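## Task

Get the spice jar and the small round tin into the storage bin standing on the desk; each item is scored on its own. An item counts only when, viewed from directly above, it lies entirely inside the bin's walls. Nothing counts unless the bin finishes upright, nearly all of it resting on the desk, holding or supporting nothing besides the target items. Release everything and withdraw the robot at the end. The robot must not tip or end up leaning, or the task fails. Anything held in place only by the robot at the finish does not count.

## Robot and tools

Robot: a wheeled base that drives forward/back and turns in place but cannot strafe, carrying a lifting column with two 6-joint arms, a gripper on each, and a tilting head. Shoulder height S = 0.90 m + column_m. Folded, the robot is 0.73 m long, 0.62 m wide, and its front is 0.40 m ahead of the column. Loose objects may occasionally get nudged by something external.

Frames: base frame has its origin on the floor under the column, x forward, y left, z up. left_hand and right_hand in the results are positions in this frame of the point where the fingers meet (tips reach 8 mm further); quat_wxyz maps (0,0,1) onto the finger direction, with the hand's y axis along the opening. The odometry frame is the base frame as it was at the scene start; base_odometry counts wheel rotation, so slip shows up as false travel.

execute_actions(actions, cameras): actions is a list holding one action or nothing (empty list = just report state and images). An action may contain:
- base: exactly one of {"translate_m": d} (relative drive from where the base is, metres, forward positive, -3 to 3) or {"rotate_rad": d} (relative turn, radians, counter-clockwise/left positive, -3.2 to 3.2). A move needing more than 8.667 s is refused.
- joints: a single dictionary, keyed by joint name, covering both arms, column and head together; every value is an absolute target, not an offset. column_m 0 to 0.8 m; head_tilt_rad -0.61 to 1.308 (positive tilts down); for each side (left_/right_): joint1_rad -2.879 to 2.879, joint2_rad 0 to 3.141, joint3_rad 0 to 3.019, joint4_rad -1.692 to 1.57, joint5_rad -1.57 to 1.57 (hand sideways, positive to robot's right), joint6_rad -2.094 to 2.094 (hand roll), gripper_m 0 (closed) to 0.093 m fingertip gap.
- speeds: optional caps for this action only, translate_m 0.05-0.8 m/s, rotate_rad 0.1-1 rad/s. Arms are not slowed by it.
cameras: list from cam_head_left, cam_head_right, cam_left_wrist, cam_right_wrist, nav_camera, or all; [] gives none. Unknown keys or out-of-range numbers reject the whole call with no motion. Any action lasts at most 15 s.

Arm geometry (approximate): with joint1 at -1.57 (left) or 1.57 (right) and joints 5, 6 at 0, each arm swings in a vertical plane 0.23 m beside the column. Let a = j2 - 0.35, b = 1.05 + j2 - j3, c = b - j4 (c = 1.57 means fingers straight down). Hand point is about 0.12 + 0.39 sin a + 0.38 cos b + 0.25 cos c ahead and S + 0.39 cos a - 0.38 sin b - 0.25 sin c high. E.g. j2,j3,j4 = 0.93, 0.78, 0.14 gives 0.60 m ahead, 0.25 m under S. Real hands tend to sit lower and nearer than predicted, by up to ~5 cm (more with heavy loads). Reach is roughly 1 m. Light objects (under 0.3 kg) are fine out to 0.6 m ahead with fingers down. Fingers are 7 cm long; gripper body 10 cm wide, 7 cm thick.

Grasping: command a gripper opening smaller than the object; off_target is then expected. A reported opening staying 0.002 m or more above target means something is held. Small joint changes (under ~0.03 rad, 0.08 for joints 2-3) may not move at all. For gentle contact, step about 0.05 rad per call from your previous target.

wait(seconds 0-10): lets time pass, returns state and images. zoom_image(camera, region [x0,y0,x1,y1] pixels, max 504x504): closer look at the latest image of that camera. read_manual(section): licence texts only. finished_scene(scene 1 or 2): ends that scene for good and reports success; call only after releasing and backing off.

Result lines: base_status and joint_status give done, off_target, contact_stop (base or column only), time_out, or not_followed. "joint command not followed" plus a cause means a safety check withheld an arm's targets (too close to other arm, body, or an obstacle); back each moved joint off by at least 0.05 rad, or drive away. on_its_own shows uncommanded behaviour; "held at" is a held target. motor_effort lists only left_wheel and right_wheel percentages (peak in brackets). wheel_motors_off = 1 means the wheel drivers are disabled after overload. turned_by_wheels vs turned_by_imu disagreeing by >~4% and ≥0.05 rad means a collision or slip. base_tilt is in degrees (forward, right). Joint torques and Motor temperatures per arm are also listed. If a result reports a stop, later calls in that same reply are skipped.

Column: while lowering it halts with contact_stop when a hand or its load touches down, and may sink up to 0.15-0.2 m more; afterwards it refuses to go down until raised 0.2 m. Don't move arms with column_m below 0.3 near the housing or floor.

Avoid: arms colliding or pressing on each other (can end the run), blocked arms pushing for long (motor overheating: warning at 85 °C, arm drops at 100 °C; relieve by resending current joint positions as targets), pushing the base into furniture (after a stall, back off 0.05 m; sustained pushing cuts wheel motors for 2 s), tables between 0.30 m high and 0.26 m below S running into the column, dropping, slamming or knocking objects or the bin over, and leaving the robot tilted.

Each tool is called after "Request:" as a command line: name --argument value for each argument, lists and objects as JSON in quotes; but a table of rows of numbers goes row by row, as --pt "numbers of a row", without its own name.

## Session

Request:
execute_actions --actions '[{"joints":{"head_tilt_rad":0.45}}]' --cameras '["cam_head_left","cam_left_wrist","cam_right_wrist"]'

Scene clock: 0.80 s.
Joint torques (N m, as the arm reports them, + toward a larger angle): left_arm=[-0.63 -6.48 -0.89 -1.26  0.04  0.04] | right_arm=[ 0.76 -7.91 -1.09 -1.03 -0.1   0.16]
Motor temperatures (°C, as the motors report them): left_arm=[24 25 26 24 26 25] | right_arm=[23 26 24 23 24 24]
base_odometry: x=+0.000 y=+0.000 heading=+0.000 (m, m, rad; odometry frame)
turned_by_wheels: +0.000 (rad since the last result)
turned_by_imu: +0.000 (rad since the last result)
base_tilt: forward=-0.2 right=-0.1 (deg)
base_status: not commanded
joint_positions: column_m=+0.556 head_tilt_rad=+0.469 left_joint1_rad=-1.553 left_joint2_rad=+0.885 left_joint3_rad=+0.398 left_joint4_rad=-0.919 left_joint5_rad=-0.052 left_joint6_rad=+0.043 left_gripper_m=+0.095 right_joint1_rad=+1.567 right_joint2_rad=+0.879 right_joint3_rad=+0.416 right_joint4_rad=-0.959 right_joint5_rad=-0.041 right_joint6_rad=-0.014 right_gripper_m=+0.095
joint_status: all done
wheel_motors_off: 0
motor_effort: left_wheel=+2(3) right_wheel=+2(4) (%)
left_hand: x=+0.1453 y=+0.2372 z=+1.2509 quat_wxyz=(+0.428, -0.023, -0.903, -0.019) (m; base frame)
right_hand: x=+0.1502 y=-0.2191 z=+1.2554 quat_wxyz=(+0.434, -0.004, -0.901, -0.021) (m; base frame)
pictures: cam_head_left, cam_left_wrist, cam_right_wrist
Images, in order (width x height): cam_head_left 504x504, cam_left_wrist 504x504, cam_right_wrist 504x504.

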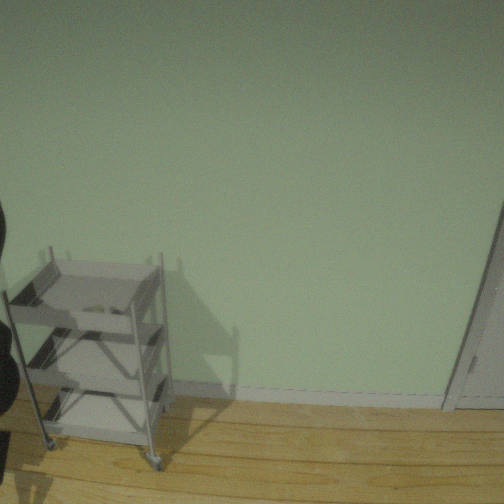

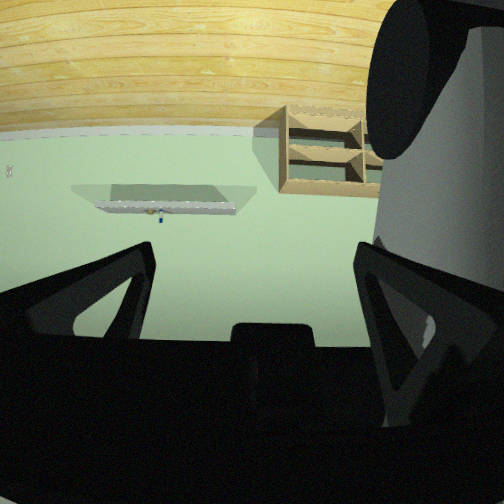

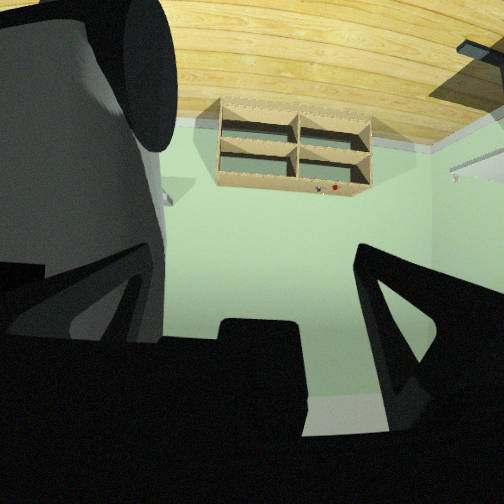

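Request:
zoom_image --camera "cam_head_left" --region '[0,240,200,440]'

Request:
execute_actions --actions '[{"base":{"rotate_rad":1.7},"joints":{"head_tilt_rad":0.3}}]' --cameras '["cam_head_left","cam_head_right"]'

Request:
execute_actions --actions '[{"base":{"rotate_rad":1.1}}]' --cameras '["cam_head_left"]'

Region (0, 240, 200, 440) of cam_head_left's 504x504 image, scaled by 2.520, with more detail than that image has.

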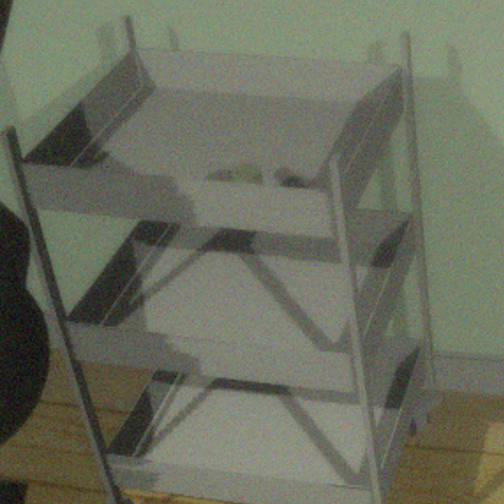

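Scene clock: 5.33 s.
Joint torques (N m, as the arm reports them, + toward a larger angle): left_arm=[-0.52 -6.43 -1.03 -1.31  0.04  0.05] | right_arm=[ 0.77 -7.66 -0.82 -0.97 -0.09  0.14]
Motor temperatures (°C, as the motors report them): left_arm=[24 25 26 24 26 25] | right_arm=[23 26 24 23 24 24]
base_odometry: x=+0.000 y=+0.000 heading=+1.699 (m, m, rad; odometry frame)
turned_by_wheels: +1.699 (rad since the last result)
turned_by_imu: +1.706 (rad since the last result)
base_tilt: forward=-0.1 right=-0.1 (deg)
base_status: done
joint_positions: column_m=+0.556 head_tilt_rad=+0.319 left_joint1_rad=-1.553 left_joint2_rad=+0.885 left_joint3_rad=+0.398 left_joint4_rad=-0.919 left_joint5_rad=-0.052 left_joint6_rad=+0.043 left_gripper_m=+0.095 right_joint1_rad=+1.567 right_joint2_rad=+0.879 right_joint3_rad=+0.416 right_joint4_rad=-0.959 right_joint5_rad=-0.041 right_joint6_rad=-0.014 right_gripper_m=+0.095
joint_status: all done
wheel_motors_off: 0
motor_effort: left_wheel=-4(31) right_wheel=+4(29) (%)
left_hand: x=+0.1453 y=+0.2372 z=+1.2509 quat_wxyz=(+0.428, -0.023, -0.903, -0.019) (m; base frame)
right_hand: x=+0.1502 y=-0.2191 z=+1.2554 quat_wxyz=(+0.434, -0.004, -0.901, -0.021) (m; base frame)
pictures: cam_head_left, cam_head_right
Images, in order (width x height): cam_head_left 504x504, cam_head_right 504x504.

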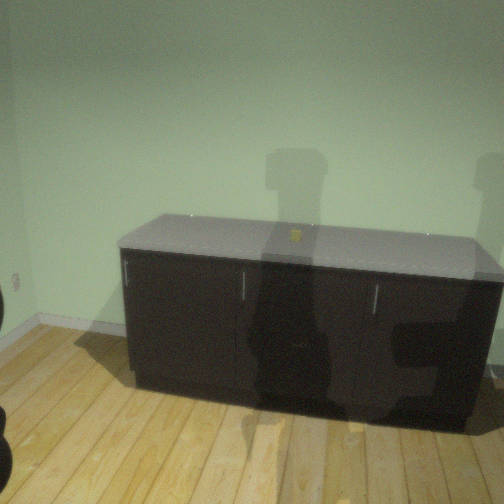

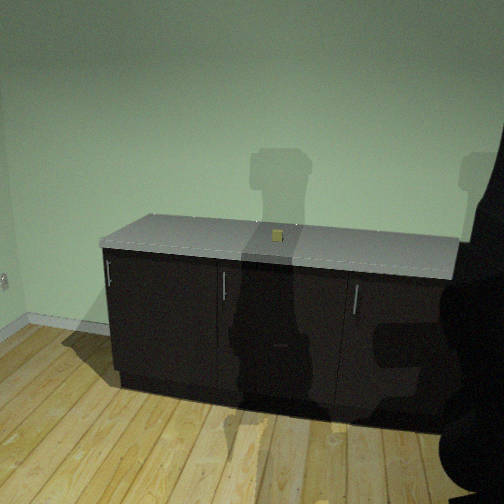

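Scene clock: 7.90 s.
Joint torques (N m, as the arm reports them, + toward a larger angle): left_arm=[-0.63 -6.42 -0.74 -1.27  0.04  0.04] | right_arm=[ 0.81 -7.83 -0.87 -1.09 -0.1   0.17]
Motor temperatures (°C, as the motors report them): left_arm=[24 25 26 24 26 25] | right_arm=[23 26 24 23 24 24]
base_odometry: x=+0.000 y=+0.000 heading=+2.799 (m, m, rad; odometry frame)
turned_by_wheels: +1.099 (rad since the last result)
turned_by_imu: +1.106 (rad since the last result)
base_tilt: forward=-0.2 right=-0.1 (deg)
base_status: done
joint_positions: column_m=+0.556 head_tilt_rad=+0.319 left_joint1_rad=-1.553 left_joint2_rad=+0.885 left_joint3_rad=+0.398 left_joint4_rad=-0.919 left_joint5_rad=-0.052 left_joint6_rad=+0.043 left_gripper_m=+0.095 right_joint1_rad=+1.567 right_joint2_rad=+0.879 right_joint3_rad=+0.416 right_joint4_rad=-0.959 right_joint5_rad=-0.041 right_joint6_rad=-0.014 right_gripper_m=+0.095
joint_status: not commanded
wheel_motors_off: 0
motor_effort: left_wheel=-1(22) right_wheel=+3(25) (%)
left_hand: x=+0.1453 y=+0.2372 z=+1.2509 quat_wxyz=(+0.428, -0.023, -0.903, -0.019) (m; base frame)
right_hand: x=+0.1502 y=-0.2191 z=+1.2554 quat_wxyz=(+0.434, -0.004, -0.901, -0.021) (m; base frame)
pictures: cam_head_left
Images, in order (width x height): cam_head_left 504x504.

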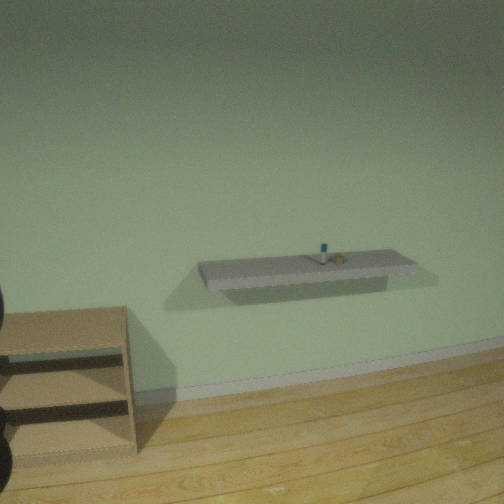

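Request:
zoom_image --camera "cam_head_left" --region '[290,220,370,300]'

Request:
execute_actions --actions '[{"base":{"rotate_rad":0.75},"joints":{"head_tilt_rad":0.45}}]' --cameras '["cam_head_left"]'

Request:
zoom_image --camera "cam_head_left" --region '[150,150,350,350]'

Region (290, 220, 370, 300) of cam_head_left's 504x504 image, scaled by 6.300, with more detail than that image has.

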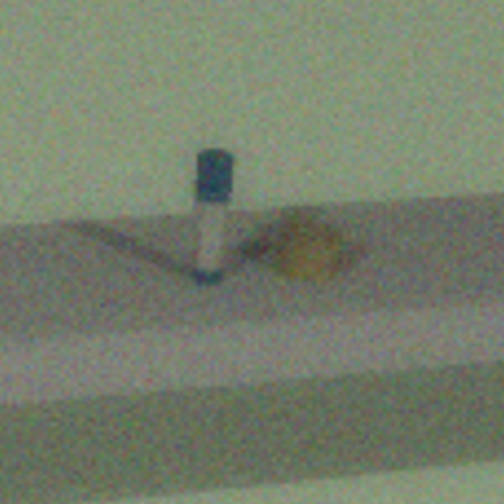

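Scene clock: 11.33 s.
Joint torques (N m, as the arm reports them, + toward a larger angle): left_arm=[-0.66 -6.51 -1.   -1.24  0.04  0.04] | right_arm=[ 0.89 -7.62 -1.07 -1.   -0.09  0.14]
Motor temperatures (°C, as the motors report them): left_arm=[24 26 26 24 26 25] | right_arm=[23 26 24 23 24 24]
base_odometry: x=+0.000 y=+0.000 heading=-2.735 (m, m, rad; odometry frame)
turned_by_wheels: +0.749 (rad since the last result)
turned_by_imu: +0.754 (rad since the last result)
base_tilt: forward=-0.2 right=-0.1 (deg)
base_status: done
joint_positions: column_m=+0.556 head_tilt_rad=+0.454 left_joint1_rad=-1.553 left_joint2_rad=+0.885 left_joint3_rad=+0.398 left_joint4_rad=-0.919 left_joint5_rad=-0.052 left_joint6_rad=+0.043 left_gripper_m=+0.095 right_joint1_rad=+1.567 right_joint2_rad=+0.879 right_joint3_rad=+0.416 right_joint4_rad=-0.959 right_joint5_rad=-0.041 right_joint6_rad=-0.014 right_gripper_m=+0.095
joint_status: all done
wheel_motors_off: 0
motor_effort: left_wheel=-3(23) right_wheel=+3(24) (%)
left_hand: x=+0.1453 y=+0.2372 z=+1.2509 quat_wxyz=(+0.428, -0.023, -0.903, -0.019) (m; base frame)
right_hand: x=+0.1502 y=-0.2191 z=+1.2554 quat_wxyz=(+0.434, -0.004, -0.901, -0.021) (m; base frame)
pictures: cam_head_left
Images, in order (width x height): cam_head_left 504x504.

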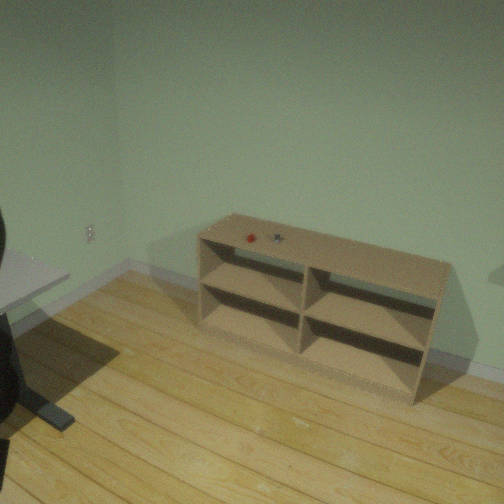

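Region (150, 150, 350, 350) of cam_head_left's 504x504 image, scaled by 2.520, with more detail than that image has.

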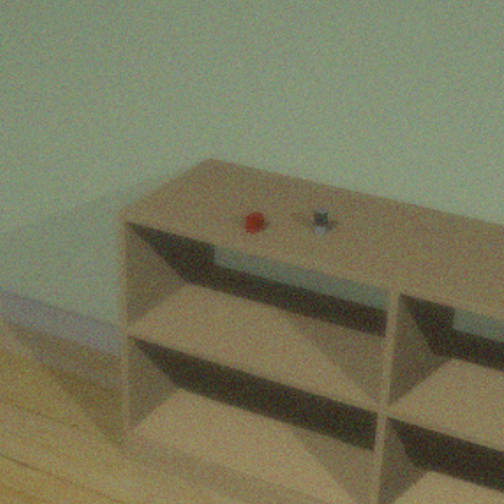

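Request:
execute_actions --actions '[{"base":{"translate_m":1.2},"joints":{"head_tilt_rad":0.7,"column_m":0.33}}]' --cameras '["cam_head_left","cam_head_right"]'

Request:
zoom_image --camera "cam_head_left" --region '[200,120,400,320]'

Scene clock: 15.83 s.
Joint torques (N m, as the arm reports them, + toward a larger angle): left_arm=[-0.57 -6.36 -0.82 -1.23  0.04  0.05] | right_arm=[ 0.95 -7.6  -1.05 -1.05 -0.09  0.14]
Motor temperatures (°C, as the motors report them): left_arm=[24 26 26 24 26 25] | right_arm=[23 26 24 23 24 24]
base_odometry: x=-1.102 y=-0.474 heading=-2.735 (m, m, rad; odometry frame)
turned_by_wheels: +0.000 (rad since the last result)
turned_by_imu: -0.002 (rad since the last result)
base_tilt: forward=-0.1 right=-0.1 (deg)
base_status: done
joint_positions: column_m=+0.330 head_tilt_rad=+0.703 left_joint1_rad=-1.553 left_joint2_rad=+0.885 left_joint3_rad=+0.398 left_joint4_rad=-0.919 left_joint5_rad=-0.052 left_joint6_rad=+0.043 left_gripper_m=+0.095 right_joint1_rad=+1.567 right_joint2_rad=+0.879 right_joint3_rad=+0.416 right_joint4_rad=-0.959 right_joint5_rad=-0.041 right_joint6_rad=-0.014 right_gripper_m=+0.095
joint_status: all done
wheel_motors_off: 0
motor_effort: left_wheel=-2(34) right_wheel=+1(44) (%)
left_hand: x=+0.1457 y=+0.2373 z=+1.0250 quat_wxyz=(+0.427, -0.023, -0.904, -0.019) (m; base frame)
right_hand: x=+0.1502 y=-0.2191 z=+1.0296 quat_wxyz=(+0.434, -0.004, -0.901, -0.021) (m; base frame)
pictures: cam_head_left, cam_head_right
Images, in order (width x height): cam_head_left 504x504, cam_head_right 504x504.

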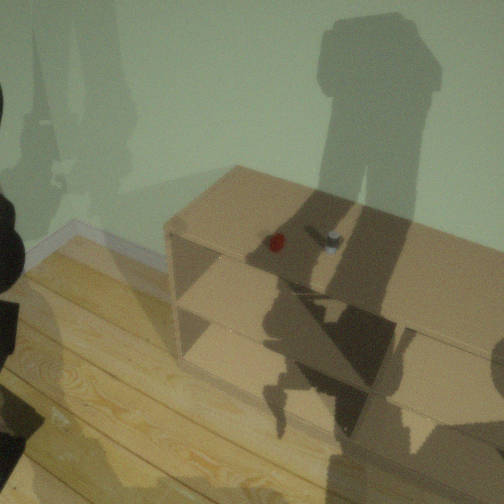

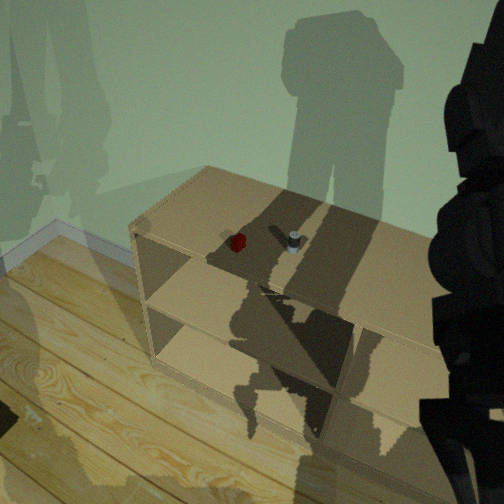

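Region (200, 120, 400, 320) of cam_head_left's 504x504 image, scaled by 2.520, with more detail than that image has.

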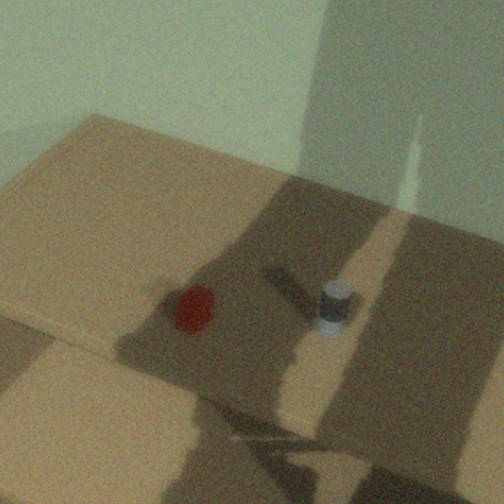

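Request:
execute_actions --actions '[{"base":{"rotate_rad":-2.03}}]' --cameras '[]'

Request:
execute_actions --actions '[{"base":{"translate_m":1.36},"joints":{"column_m":0.45}}]' --cameras '[]'

Request:
execute_actions --actions '[{"base":{"rotate_rad":1.54},"joints":{"head_tilt_rad":0.6,"right_joint2_rad":1.2,"right_joint3_rad":1.25,"right_joint4_rad":-0.57,"right_joint5_rad":0}}]' --cameras '["cam_head_left","cam_head_right","nav_camera"]'

Scene clock: 21.40 s.
Joint torques (N m, as the arm reports them, + toward a larger angle): left_arm=[-0.58 -6.65 -1.01 -1.26  0.04  0.04] | right_arm=[ 0.9  -7.76 -1.09 -1.1  -0.09  0.15]
Motor temperatures (°C, as the motors report them): left_arm=[24 26 26 24 26 25] | right_arm=[23 26 24 23 24 24]
base_odometry: x=-1.102 y=-0.474 heading=+1.519 (m, m, rad; odometry frame)
turned_by_wheels: -2.029 (rad since the last result)
turned_by_imu: -2.036 (rad since the last result)
base_tilt: forward=-0.2 right=-0.2 (deg)
base_status: done
joint_positions: column_m=+0.330 head_tilt_rad=+0.703 left_joint1_rad=-1.553 left_joint2_rad=+0.885 left_joint3_rad=+0.398 left_joint4_rad=-0.919 left_joint5_rad=-0.052 left_joint6_rad=+0.043 left_gripper_m=+0.095 right_joint1_rad=+1.567 right_joint2_rad=+0.879 right_joint3_rad=+0.416 right_joint4_rad=-0.959 right_joint5_rad=-0.041 right_joint6_rad=-0.014 right_gripper_m=+0.095
joint_status: not commanded
wheel_motors_off: 0
motor_effort: left_wheel=+2(25) right_wheel=-3(33) (%)
left_hand: x=+0.1457 y=+0.2373 z=+1.0250 quat_wxyz=(+0.427, -0.023, -0.904, -0.019) (m; base frame)
right_hand: x=+0.1502 y=-0.2191 z=+1.0296 quat_wxyz=(+0.434, -0.004, -0.901, -0.021) (m; base frame)
pictures: none
No camera images: the call's "cameras" was empty. Leave "cameras" out to get every camera's image.

Scene clock: 25.23 s.
Joint torques (N m, as the arm reports them, + toward a larger angle): left_arm=[-0.63 -6.53 -0.96 -1.2   0.05  0.05] | right_arm=[ 0.81 -7.95 -0.98 -1.04 -0.08  0.15]
Motor temperatures (°C, as the motors report them): left_arm=[24 26 26 24 26 25] | right_arm=[23 26 24 23 24 24]
base_odometry: x=-1.031 y=+0.884 heading=+1.519 (m, m, rad; odometry frame)
turned_by_wheels: +0.000 (rad since the last result)
turned_by_imu: -0.003 (rad since the last result)
base_tilt: forward=-0.2 right=-0.2 (deg)
base_status: done
joint_positions: column_m=+0.450 head_tilt_rad=+0.704 left_joint1_rad=-1.553 left_joint2_rad=+0.885 left_joint3_rad=+0.398 left_joint4_rad=-0.919 left_joint5_rad=-0.052 left_joint6_rad=+0.043 left_gripper_m=+0.095 right_joint1_rad=+1.567 right_joint2_rad=+0.879 right_joint3_rad=+0.416 right_joint4_rad=-0.959 right_joint5_rad=-0.041 right_joint6_rad=-0.014 right_gripper_m=+0.095
joint_status: all done
wheel_motors_off: 0
motor_effort: left_wheel=+0(44) right_wheel=+1(39) (%)
left_hand: x=+0.1455 y=+0.2372 z=+1.1450 quat_wxyz=(+0.428, -0.023, -0.904, -0.019) (m; base frame)
right_hand: x=+0.1502 y=-0.2191 z=+1.1495 quat_wxyz=(+0.434, -0.004, -0.901, -0.021) (m; base frame)
pictures: none
No camera images: the call's "cameras" was empty. Leave "cameras" out to get every camera's image.

Scene clock: 28.10 s.
Joint torques (N m, as the arm reports them, + toward a larger angle): left_arm=[-0.49 -6.48 -0.92 -1.34  0.05  0.04] | right_arm=[  0.51 -19.82   5.48   0.57  -0.07   0.15]
Motor temperatures (°C, as the motors report them): left_arm=[24 26 26 24 26 25] | right_arm=[23 27 24 23 24 24]
base_odometry: x=-1.031 y=+0.884 heading=+3.058 (m, m, rad; odometry frame)
turned_by_wheels: +1.539 (rad since the last result)
turned_by_imu: +1.547 (rad since the last result)
base_tilt: forward=-0.1 right=-0.1 (deg)
base_status: done
joint_positions: column_m=+0.450 head_tilt_rad=+0.618 left_joint1_rad=-1.553 left_joint2_rad=+0.885 left_joint3_rad=+0.398 left_joint4_rad=-0.919 left_joint5_rad=-0.052 left_joint6_rad=+0.043 left_gripper_m=+0.095 right_joint1_rad=+1.565 right_joint2_rad=+1.209 right_joint3_rad=+1.243 right_joint4_rad=-0.569 right_joint5_rad=+0.000 right_joint6_rad=-0.014 right_gripper_m=+0.095
joint_status: all done
wheel_motors_off: 0
motor_effort: left_wheel=-4(32) right_wheel=+0(31) (%)
left_hand: x=+0.1455 y=+0.2372 z=+1.1450 quat_wxyz=(+0.428, -0.023, -0.904, -0.019) (m; base frame)
right_hand: x=+0.6158 y=-0.2284 z=+1.0327 quat_wxyz=(+0.005, +0.005, -1.000, +0.002) (m; base frame)
pictures: cam_head_left, cam_head_right, nav_camera
Images, in order (width x height): cam_head_left 504x504, cam_head_right 504x504, nav_camera 504x504.

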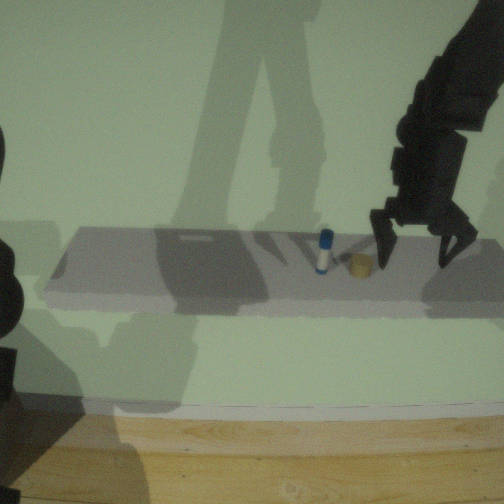

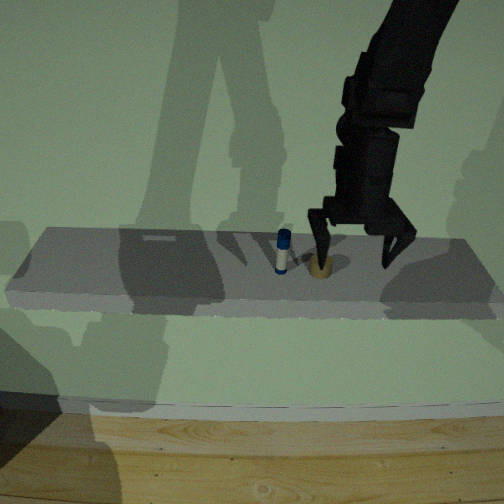

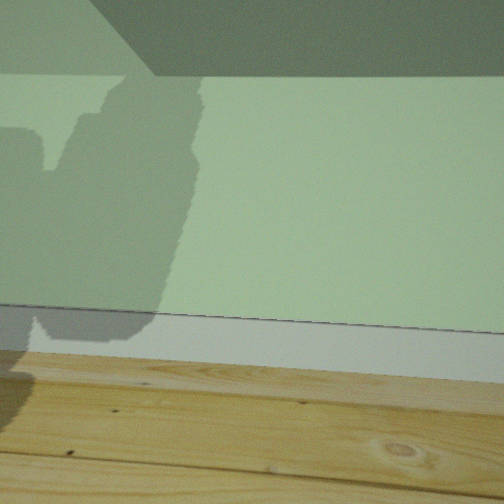

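Request:
execute_actions --actions '[{"base":{"translate_m":0.24},"joints":{"head_tilt_rad":0.75,"right_joint6_rad":1.57,"column_m":0.4}}]' --cameras '["cam_head_left","cam_right_wrist"]'

Scene clock: 30.87 s.
Joint torques (N m, as the arm reports them, + toward a larger angle): left_arm=[-0.46 -6.05 -1.01 -1.23  0.04  0.04] | right_arm=[  0.89 -19.54   5.42   0.45   0.02   0.26]
Motor temperatures (°C, as the motors report them): left_arm=[24 26 26 24 26 25] | right_arm=[23 27 24 23 24 24]
base_odometry: x=-1.270 y=+0.904 heading=+3.059 (m, m, rad; odometry frame)
turned_by_wheels: +0.001 (rad since the last result)
turned_by_imu: +0.001 (rad since the last result)
base_tilt: forward=-0.1 right=-0.1 (deg)
base_status: done
joint_positions: column_m=+0.400 head_tilt_rad=+0.753 left_joint1_rad=-1.553 left_joint2_rad=+0.885 left_joint3_rad=+0.399 left_joint4_rad=-0.919 left_joint5_rad=-0.052 left_joint6_rad=+0.043 left_gripper_m=+0.095 right_joint1_rad=+1.565 right_joint2_rad=+1.209 right_joint3_rad=+1.244 right_joint4_rad=-0.569 right_joint5_rad=+0.000 right_joint6_rad=+1.561 right_gripper_m=+0.095
joint_status: all done
wheel_motors_off: 0
motor_effort: left_wheel=+3(33) right_wheel=+1(45) (%)
left_hand: x=+0.1463 y=+0.2373 z=+1.0948 quat_wxyz=(+0.427, -0.023, -0.904, -0.019) (m; base frame)
right_hand: x=+0.6161 y=-0.2284 z=+0.9828 quat_wxyz=(+0.002, -0.704, -0.710, +0.005) (m; base frame)
pictures: cam_head_left, cam_right_wrist
Images, in order (width x height): cam_head_left 504x504, cam_right_wrist 504x504.

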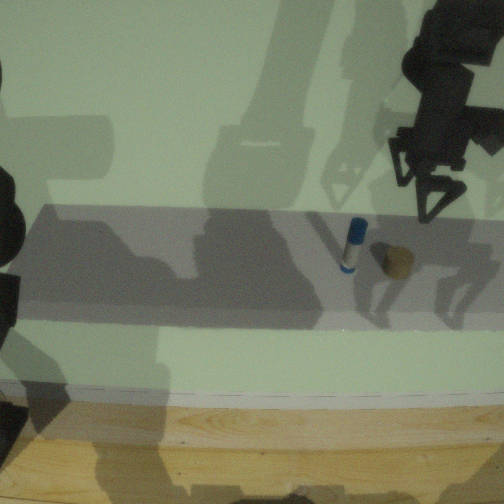

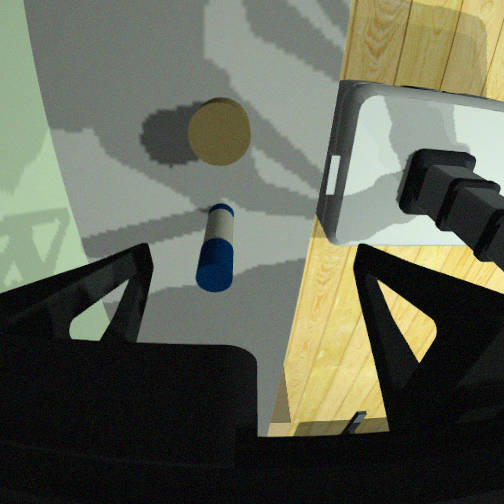

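Request:
execute_actions --actions '[{"base":{"translate_m":0.027},"joints":{"column_m":0.32}}]' --cameras '["cam_head_left","cam_right_wrist"]'

Scene clock: 33.00 s.
Joint torques (N m, as the arm reports them, + toward a larger angle): left_arm=[-0.57 -6.6  -1.01 -1.28  0.04  0.05] | right_arm=[  0.95 -19.57   5.33   0.52   0.02   0.25]
Motor temperatures (°C, as the motors report them): left_arm=[24 26 26 24 26 25] | right_arm=[23 27 24 23 24 24]
base_odometry: x=-1.297 y=+0.906 heading=+3.059 (m, m, rad; odometry frame)
turned_by_wheels: +0.000 (rad since the last result)
turned_by_imu: +0.001 (rad since the last result)
base_tilt: forward=-0.2 right=-0.1 (deg)
base_status: done
joint_positions: column_m=+0.320 head_tilt_rad=+0.753 left_joint1_rad=-1.553 left_joint2_rad=+0.885 left_joint3_rad=+0.398 left_joint4_rad=-0.919 left_joint5_rad=-0.052 left_joint6_rad=+0.043 left_gripper_m=+0.095 right_joint1_rad=+1.565 right_joint2_rad=+1.209 right_joint3_rad=+1.245 right_joint4_rad=-0.569 right_joint5_rad=+0.000 right_joint6_rad=+1.561 right_gripper_m=+0.095
joint_status: all done
wheel_motors_off: 0
motor_effort: left_wheel=+1(29) right_wheel=+0(33) (%)
left_hand: x=+0.1459 y=+0.2373 z=+1.0149 quat_wxyz=(+0.427, -0.023, -0.904, -0.019) (m; base frame)
right_hand: x=+0.6167 y=-0.2284 z=+0.9030 quat_wxyz=(+0.002, -0.705, -0.710, +0.005) (m; base frame)
pictures: cam_head_left, cam_right_wrist
Images, in order (width x height): cam_head_left 504x504, cam_right_wrist 504x504.

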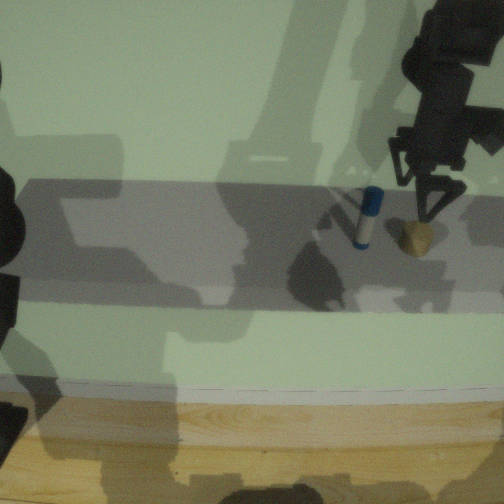

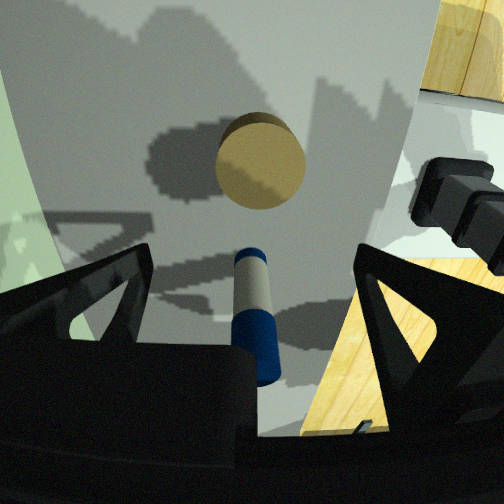

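Request:
execute_actions --actions '[{"base":{"rotate_rad":-0.015},"joints":{"column_m":0.26}}]' --cameras '["cam_head_left","cam_right_wrist"]'

Scene clock: 35.03 s.
Joint torques (N m, as the arm reports them, + toward a larger angle): left_arm=[-0.55 -6.39 -0.94 -1.21  0.05  0.05] | right_arm=[  1.07 -20.39   5.25   0.49   0.03   0.25]
Motor temperatures (°C, as the motors report them): left_arm=[24 26 26 24 26 25] | right_arm=[23 27 24 23 24 24]
base_odometry: x=-1.297 y=+0.906 heading=+3.045 (m, m, rad; odometry frame)
turned_by_wheels: -0.014 (rad since the last result)
turned_by_imu: -0.014 (rad since the last result)
base_tilt: forward=-0.1 right=-0.2 (deg)
base_status: done
joint_positions: column_m=+0.260 head_tilt_rad=+0.753 left_joint1_rad=-1.553 left_joint2_rad=+0.885 left_joint3_rad=+0.398 left_joint4_rad=-0.919 left_joint5_rad=-0.052 left_joint6_rad=+0.043 left_gripper_m=+0.095 right_joint1_rad=+1.565 right_joint2_rad=+1.209 right_joint3_rad=+1.245 right_joint4_rad=-0.569 right_joint5_rad=+0.000 right_joint6_rad=+1.561 right_gripper_m=+0.095
joint_status: all done
wheel_motors_off: 0
motor_effort: left_wheel=+1(25) right_wheel=-4(25) (%)
left_hand: x=+0.1459 y=+0.2373 z=+0.9550 quat_wxyz=(+0.427, -0.023, -0.904, -0.019) (m; base frame)
right_hand: x=+0.6167 y=-0.2284 z=+0.8431 quat_wxyz=(+0.002, -0.705, -0.710, +0.005) (m; base frame)
pictures: cam_head_left, cam_right_wrist
Images, in order (width x height): cam_head_left 504x504, cam_right_wrist 504x504.

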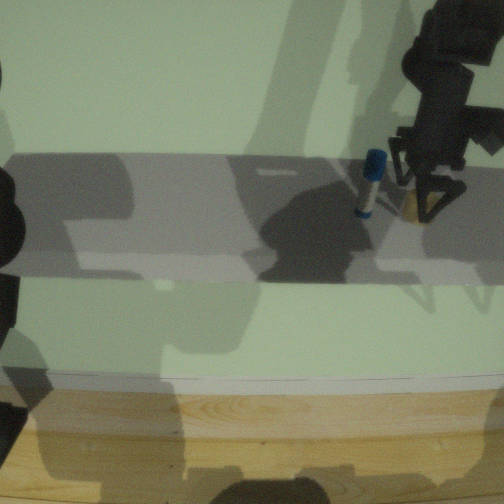

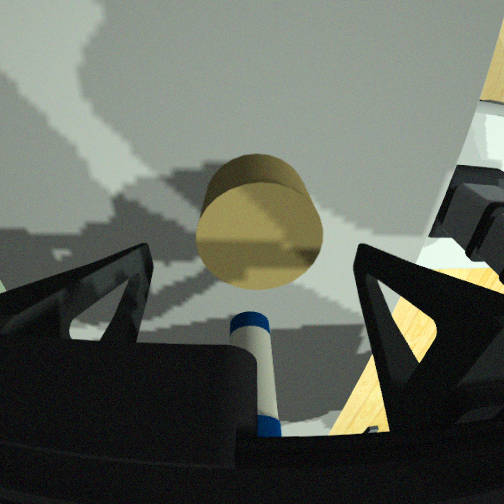

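Request:
execute_actions --actions '[{"joints":{"column_m":0.237}}]' --cameras '[]'

Request:
execute_actions --actions '[{"joints":{"right_gripper_m":0}}]' --cameras '["cam_right_wrist"]'

Request:
execute_actions --actions '[{"joints":{"column_m":0.28}}]' --cameras '[]'

Request:
execute_actions --actions '[{"base":{"translate_m":-0.4},"joints":{"column_m":0.45}}]' --cameras '[]'

Request:
execute_actions --actions '[{"base":{"rotate_rad":2.95},"joints":{"right_joint2_rad":0.95,"right_joint3_rad":1.3,"right_joint4_rad":-0.87,"left_joint2_rad":1.2,"left_joint3_rad":1.25,"left_joint4_rad":-0.57,"left_joint5_rad":0}}]' --cameras '[]'

Request:
execute_actions --actions '[{"base":{"translate_m":1.1},"joints":{"head_tilt_rad":0.65}}]' --cameras '["cam_head_left","cam_head_right"]'

Scene clock: 38.00 s.
Joint torques (N m, as the arm reports them, + toward a larger angle): left_arm=[-0.52 -6.56 -1.09 -1.26  0.05  0.05] | right_arm=[  1.16 -19.19   5.45   0.49   0.02   0.24]
Motor temperatures (°C, as the motors report them): left_arm=[24 26 26 24 26 25] | right_arm=[23 27 25 23 24 24]
base_odometry: x=-1.297 y=+0.906 heading=+3.045 (m, m, rad; odometry frame)
turned_by_wheels: +0.000 (rad since the last result)
turned_by_imu: +0.001 (rad since the last result)
base_tilt: forward=-0.2 right=-0.1 (deg)
base_status: not commanded
joint_positions: column_m=+0.237 head_tilt_rad=+0.753 left_joint1_rad=-1.553 left_joint2_rad=+0.885 left_joint3_rad=+0.398 left_joint4_rad=-0.919 left_joint5_rad=-0.052 left_joint6_rad=+0.043 left_gripper_m=+0.095 right_joint1_rad=+1.565 right_joint2_rad=+1.204 right_joint3_rad=+1.245 right_joint4_rad=-0.569 right_joint5_rad=+0.000 right_joint6_rad=+1.561 right_gripper_m=+0.095
joint_status: all done
wheel_motors_off: 0
motor_effort: left_wheel=+1(3) right_wheel=-3(3) (%)
left_hand: x=+0.1459 y=+0.2373 z=+0.9320 quat_wxyz=(+0.427, -0.023, -0.904, -0.019) (m; base frame)
right_hand: x=+0.6183 y=-0.2284 z=+0.8225 quat_wxyz=(+0.000, -0.705, -0.710, +0.003) (m; base frame)
pictures: none
No camera images: the call's "cameras" was empty. Leave "cameras" out to get every camera's image.

Scene clock: 38.73 s.
Joint torques (N m, as the arm reports them, + toward a larger angle): left_arm=[-0.57 -6.19 -1.1  -1.28  0.04  0.04] | right_arm=[  0.89 -19.3    5.47   0.49   0.     0.25]
Motor temperatures (°C, as the motors report them): left_arm=[24 26 26 24 26 25] | right_arm=[23 28 25 23 24 24]
base_odometry: x=-1.297 y=+0.906 heading=+3.045 (m, m, rad; odometry frame)
turned_by_wheels: +0.000 (rad since the last result)
turned_by_imu: +0.000 (rad since the last result)
base_tilt: forward=-0.1 right=-0.1 (deg)
base_status: not commanded
joint_positions: column_m=+0.237 head_tilt_rad=+0.753 left_joint1_rad=-1.553 left_joint2_rad=+0.885 left_joint3_rad=+0.398 left_joint4_rad=-0.919 left_joint5_rad=-0.052 left_joint6_rad=+0.043 left_gripper_m=+0.095 right_joint1_rad=+1.565 right_joint2_rad=+1.204 right_joint3_rad=+1.245 right_joint4_rad=-0.569 right_joint5_rad=+0.000 right_joint6_rad=+1.561 right_gripper_m=+0.047
joint_status: right_gripper_m off_target (ended at +0.047, target +0.000)
wheel_motors_off: 0
motor_effort: left_wheel=+3(2) right_wheel=-2(4) (%)
left_hand: x=+0.1459 y=+0.2373 z=+0.9320 quat_wxyz=(+0.427, -0.023, -0.904, -0.019) (m; base frame)
right_hand: x=+0.6183 y=-0.2284 z=+0.8225 quat_wxyz=(+0.000, -0.705, -0.709, +0.003) (m; base frame)
pictures: cam_right_wrist
Images, in order (width x height): cam_right_wrist 504x504.

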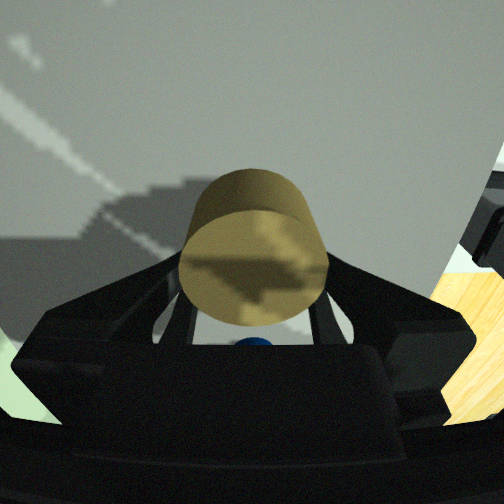

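Scene clock: 39.87 s.
Joint torques (N m, as the arm reports them, + toward a larger angle): left_arm=[-0.65 -6.21 -0.83 -1.27  0.05  0.06] | right_arm=[  0.81 -19.04   5.57   0.48   0.01   0.24]
Motor temperatures (°C, as the motors report them): left_arm=[24 26 26 24 26 25] | right_arm=[23 28 25 23 24 24]
base_odometry: x=-1.297 y=+0.906 heading=+3.045 (m, m, rad; odometry frame)
turned_by_wheels: +0.000 (rad since the last result)
turned_by_imu: +0.000 (rad since the last result)
base_tilt: forward=-0.2 right=-0.1 (deg)
base_status: not commanded
joint_positions: column_m=+0.280 head_tilt_rad=+0.753 left_joint1_rad=-1.553 left_joint2_rad=+0.885 left_joint3_rad=+0.398 left_joint4_rad=-0.919 left_joint5_rad=-0.052 left_joint6_rad=+0.043 left_gripper_m=+0.095 right_joint1_rad=+1.565 right_joint2_rad=+1.204 right_joint3_rad=+1.245 right_joint4_rad=-0.569 right_joint5_rad=+0.000 right_joint6_rad=+1.561 right_gripper_m=+0.047
joint_status: all done
wheel_motors_off: 0
motor_effort: left_wheel=+2(2) right_wheel=-3(4) (%)
left_hand: x=+0.1459 y=+0.2373 z=+0.9749 quat_wxyz=(+0.427, -0.023, -0.904, -0.019) (m; base frame)
right_hand: x=+0.6183 y=-0.2284 z=+0.8654 quat_wxyz=(+0.000, -0.705, -0.709, +0.003) (m; base frame)
pictures: none
No camera images: the call's "cameras" was empty. Leave "cameras" out to get every camera's image.

Scene clock: 42.67 s.
Joint torques (N m, as the arm reports them, + toward a larger angle): left_arm=[-0.59 -6.71 -0.91 -1.24  0.04  0.04] | right_arm=[  1.02 -19.24   5.47   0.53   0.02   0.24]
Motor temperatures (°C, as the motors report them): left_arm=[24 26 26 24 26 25] | right_arm=[23 28 25 23 24 24]
base_odometry: x=-0.899 y=+0.867 heading=+3.044 (m, m, rad; odometry frame)
turned_by_wheels: -0.001 (rad since the last result)
turned_by_imu: +0.001 (rad since the last result)
base_tilt: forward=-0.2 right=-0.1 (deg)
base_status: done
joint_positions: column_m=+0.450 head_tilt_rad=+0.753 left_joint1_rad=-1.553 left_joint2_rad=+0.884 left_joint3_rad=+0.395 left_joint4_rad=-0.919 left_joint5_rad=-0.052 left_joint6_rad=+0.043 left_gripper_m=+0.095 right_joint1_rad=+1.565 right_joint2_rad=+1.204 right_joint3_rad=+1.244 right_joint4_rad=-0.569 right_joint5_rad=+0.000 right_joint6_rad=+1.561 right_gripper_m=+0.047
joint_status: all done
wheel_motors_off: 0
motor_effort: left_wheel=-1(37) right_wheel=+2(40) (%)
left_hand: x=+0.1444 y=+0.2372 z=+1.1454 quat_wxyz=(+0.428, -0.023, -0.903, -0.019) (m; base frame)
right_hand: x=+0.6176 y=-0.2284 z=+1.0352 quat_wxyz=(+0.000, -0.705, -0.709, +0.004) (m; base frame)
pictures: none
No camera images: the call's "cameras" was empty. Leave "cameras" out to get every camera's image.

Scene clock: 46.93 s.
Joint torques (N m, as the arm reports them, + toward a larger angle): left_arm=[ -1.25 -17.75   4.3    0.29   0.12   0.05] | right_arm=[  1.01 -16.47   8.43   0.26   0.02   0.24]
Motor temperatures (°C, as the motors report them): left_arm=[24 26 27 24 26 25] | right_arm=[23 28 25 23 24 24]
base_odometry: x=-0.899 y=+0.867 heading=-0.290 (m, m, rad; odometry frame)
turned_by_wheels: +2.949 (rad since the last result)
turned_by_imu: +2.963 (rad since the last result)
base_tilt: forward=-0.1 right=-0.2 (deg)
base_status: done
joint_positions: column_m=+0.450 head_tilt_rad=+0.753 left_joint1_rad=-1.553 left_joint2_rad=+1.192 left_joint3_rad=+1.249 left_joint4_rad=-0.574 left_joint5_rad=-0.001 left_joint6_rad=+0.043 left_gripper_m=+0.095 right_joint1_rad=+1.565 right_joint2_rad=+0.926 right_joint3_rad=+1.287 right_joint4_rad=-0.863 right_joint5_rad=+0.000 right_joint6_rad=+1.561 right_gripper_m=+0.047
joint_status: all done
wheel_motors_off: 0
motor_effort: left_wheel=-1(27) right_wheel=+4(38) (%)
left_hand: x=+0.6229 y=+0.2345 z=+1.0419 quat_wxyz=(-0.003, -0.017, -1.000, -0.009) (m; base frame)
right_hand: x=+0.6356 y=-0.2279 z=+1.1861 quat_wxyz=(-0.009, -0.705, -0.709, -0.006) (m; base frame)
pictures: none
No camera images: the call's "cameras" was empty. Leave "cameras" out to get every camera's image.

Scene clock: 50.60 s.
Joint torques (N m, as the arm reports them, + toward a larger angle): left_arm=[ -0.68 -17.52   4.58   0.33   0.11   0.05] | right_arm=[  1.06 -17.     8.5    0.42   0.02   0.24]
Motor temperatures (°C, as the motors report them): left_arm=[24 26 27 24 26 25] | right_arm=[23 28 25 23 24 24]
base_odometry: x=+0.155 y=+0.553 heading=-0.290 (m, m, rad; odometry frame)
turned_by_wheels: +0.000 (rad since the last result)
turned_by_imu: -0.002 (rad since the last result)
base_tilt: forward=-0.2 right=-0.1 (deg)
base_status: done
joint_positions: column_m=+0.450 head_tilt_rad=+0.667 left_joint1_rad=-1.553 left_joint2_rad=+1.193 left_joint3_rad=+1.244 left_joint4_rad=-0.574 left_joint5_rad=-0.001 left_joint6_rad=+0.043 left_gripper_m=+0.095 right_joint1_rad=+1.565 right_joint2_rad=+0.928 right_joint3_rad=+1.287 right_joint4_rad=-0.866 right_joint5_rad=+0.000 right_joint6_rad=+1.561 right_gripper_m=+0.047
joint_status: all done
wheel_motors_off: 0
motor_effort: left_wheel=-2(36) right_wheel=-1(42) (%)
left_hand: x=+0.6199 y=+0.2345 z=+1.0407 quat_wxyz=(+0.000, -0.017, -1.000, -0.008) (m; base frame)
right_hand: x=+0.6348 y=-0.2279 z=+1.1853 quat_wxyz=(-0.008, -0.705, -0.709, -0.004) (m; base frame)
pictures: cam_head_left, cam_head_right
Images, in order (width x height): cam_head_left 504x504, cam_head_right 504x504.

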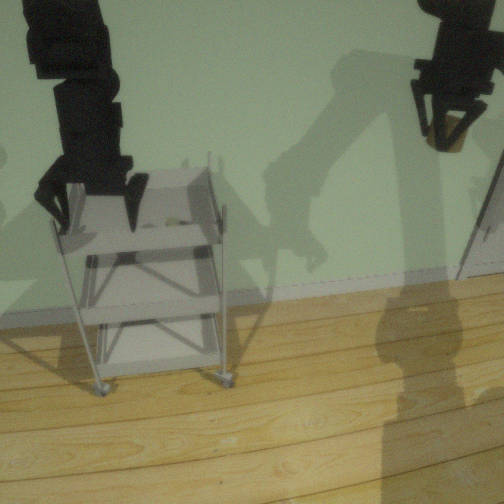

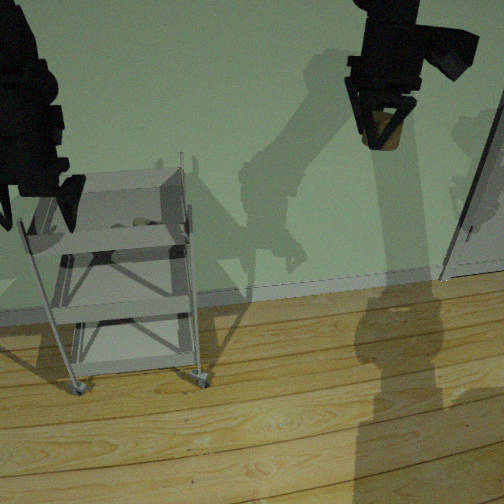

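Request:
execute_actions --actions '[{"base":{"translate_m":0.5},"joints":{"head_tilt_rad":0.85}}]' --cameras '["cam_head_left","cam_left_wrist"]'

Scene clock: 53.80 s.
Joint torques (N m, as the arm reports them, + toward a larger angle): left_arm=[ -0.42 -17.31   4.65   0.27   0.11   0.04] | right_arm=[  0.84 -17.04   8.4    0.39   0.02   0.24]
Motor temperatures (°C, as the motors report them): left_arm=[24 26 27 24 26 25] | right_arm=[23 28 26 23 24 24]
base_odometry: x=+0.634 y=+0.409 heading=-0.290 (m, m, rad; odometry frame)
turned_by_wheels: +0.000 (rad since the last result)
turned_by_imu: +0.000 (rad since the last result)
base_tilt: forward=-0.2 right=-0.1 (deg)
base_status: done
joint_positions: column_m=+0.450 head_tilt_rad=+0.852 left_joint1_rad=-1.553 left_joint2_rad=+1.193 left_joint3_rad=+1.243 left_joint4_rad=-0.574 left_joint5_rad=-0.001 left_joint6_rad=+0.043 left_gripper_m=+0.095 right_joint1_rad=+1.565 right_joint2_rad=+0.930 right_joint3_rad=+1.288 right_joint4_rad=-0.867 right_joint5_rad=+0.000 right_joint6_rad=+1.561 right_gripper_m=+0.047
joint_status: all done
wheel_motors_off: 0
motor_effort: left_wheel=+2(30) right_wheel=+0(30) (%)
left_hand: x=+0.6193 y=+0.2345 z=+1.0402 quat_wxyz=(+0.000, -0.017, -1.000, -0.008) (m; base frame)
right_hand: x=+0.6342 y=-0.2279 z=+1.1844 quat_wxyz=(-0.007, -0.705, -0.709, -0.003) (m; base frame)
pictures: cam_head_left, cam_left_wrist
Images, in order (width x height): cam_head_left 504x504, cam_left_wrist 504x504.

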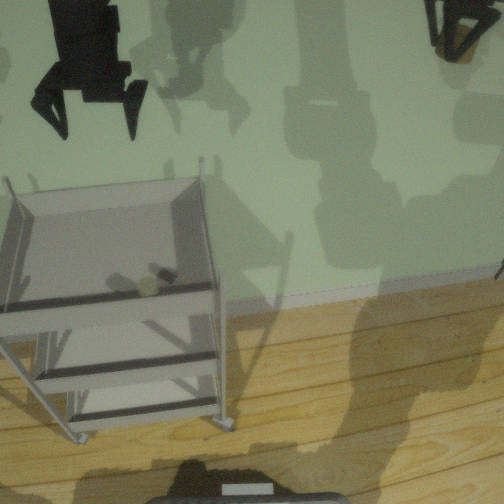

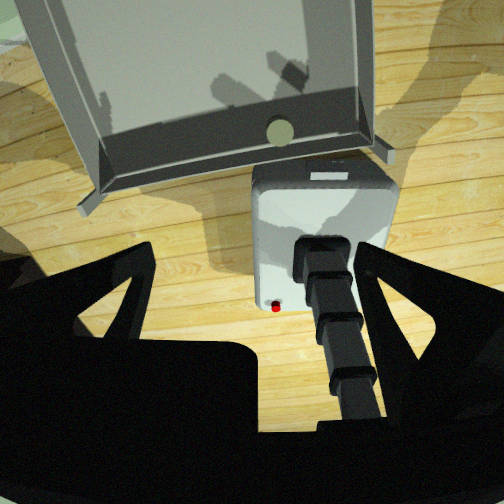

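Request:
execute_actions --actions '[{"base":{"translate_m":-0.05},"joints":{"left_joint1_rad":-1.62,"left_joint6_rad":-0.2,"column_m":0.2}}]' --cameras '["cam_head_left","cam_left_wrist"]'

Scene clock: 58.37 s.
Joint torques (N m, as the arm reports them, + toward a larger angle): left_arm=[ -1.05 -17.56   4.64   0.28   0.13  -0.06] | right_arm=[  0.85 -17.57   8.48   0.49   0.01   0.25]
Motor temperatures (°C, as the motors report them): left_arm=[24 26 27 24 26 25] | right_arm=[23 28 26 23 24 24]
base_odometry: x=+0.586 y=+0.424 heading=-0.290 (m, m, rad; odometry frame)
turned_by_wheels: +0.000 (rad since the last result)
turned_by_imu: +0.002 (rad since the last result)
base_tilt: forward=-0.2 right=-0.1 (deg)
base_status: done
joint_positions: column_m=+0.200 head_tilt_rad=+0.852 left_joint1_rad=-1.620 left_joint2_rad=+1.194 left_joint3_rad=+1.242 left_joint4_rad=-0.574 left_joint5_rad=-0.001 left_joint6_rad=-0.187 left_gripper_m=+0.095 right_joint1_rad=+1.565 right_joint2_rad=+0.930 right_joint3_rad=+1.288 right_joint4_rad=-0.868 right_joint5_rad=+0.000 right_joint6_rad=+1.561 right_gripper_m=+0.047
joint_status: all done
wheel_motors_off: 0
motor_effort: left_wheel=-1(26) right_wheel=+0(28) (%)
left_hand: x=+0.6182 y=+0.1981 z=+0.7903 quat_wxyz=(+0.003, +0.081, -0.996, +0.021) (m; base frame)
right_hand: x=+0.6341 y=-0.2279 z=+0.9345 quat_wxyz=(-0.007, -0.705, -0.709, -0.003) (m; base frame)
pictures: cam_head_left, cam_left_wrist
Images, in order (width x height): cam_head_left 504x504, cam_left_wrist 504x504.

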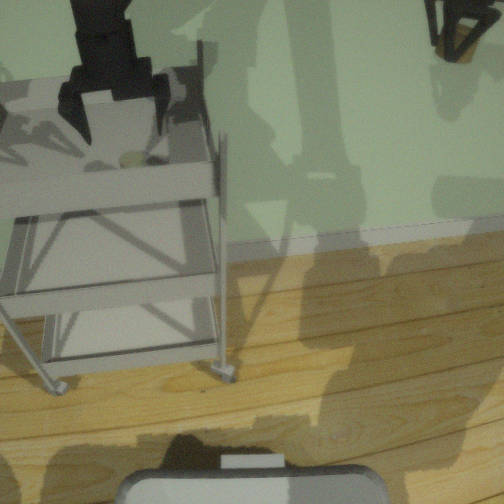

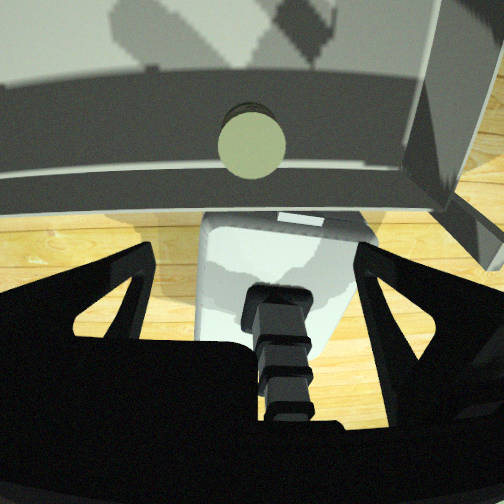

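Request:
execute_actions --actions '[{"base":{"translate_m":0.02},"joints":{"column_m":0.14}}]' --cameras '["cam_left_wrist"]'

Scene clock: 60.63 s.
Joint torques (N m, as the arm reports them, + toward a larger angle): left_arm=[ -1.07 -18.     4.65   0.23   0.12  -0.07] | right_arm=[  0.98 -17.08   8.28   0.59   0.02   0.24]
Motor temperatures (°C, as the motors report them): left_arm=[24 26 27 24 26 25] | right_arm=[23 28 26 23 24 24]
base_odometry: x=+0.605 y=+0.418 heading=-0.290 (m, m, rad; odometry frame)
turned_by_wheels: +0.000 (rad since the last result)
turned_by_imu: +0.001 (rad since the last result)
base_tilt: forward=-0.2 right=-0.1 (deg)
base_status: done
joint_positions: column_m=+0.140 head_tilt_rad=+0.852 left_joint1_rad=-1.620 left_joint2_rad=+1.194 left_joint3_rad=+1.242 left_joint4_rad=-0.574 left_joint5_rad=-0.001 left_joint6_rad=-0.187 left_gripper_m=+0.095 right_joint1_rad=+1.565 right_joint2_rad=+0.931 right_joint3_rad=+1.289 right_joint4_rad=-0.869 right_joint5_rad=+0.000 right_joint6_rad=+1.562 right_gripper_m=+0.047
joint_status: all done
wheel_motors_off: 0
motor_effort: left_wheel=+0(32) right_wheel=+1(33) (%)
left_hand: x=+0.6182 y=+0.1981 z=+0.7301 quat_wxyz=(+0.003, +0.081, -0.996, +0.021) (m; base frame)
right_hand: x=+0.6344 y=-0.2279 z=+0.8743 quat_wxyz=(-0.006, -0.705, -0.709, -0.003) (m; base frame)
pictures: cam_left_wrist
Images, in order (width x height): cam_left_wrist 504x504.

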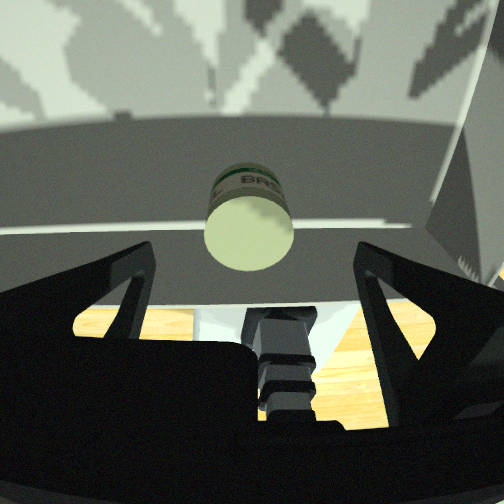

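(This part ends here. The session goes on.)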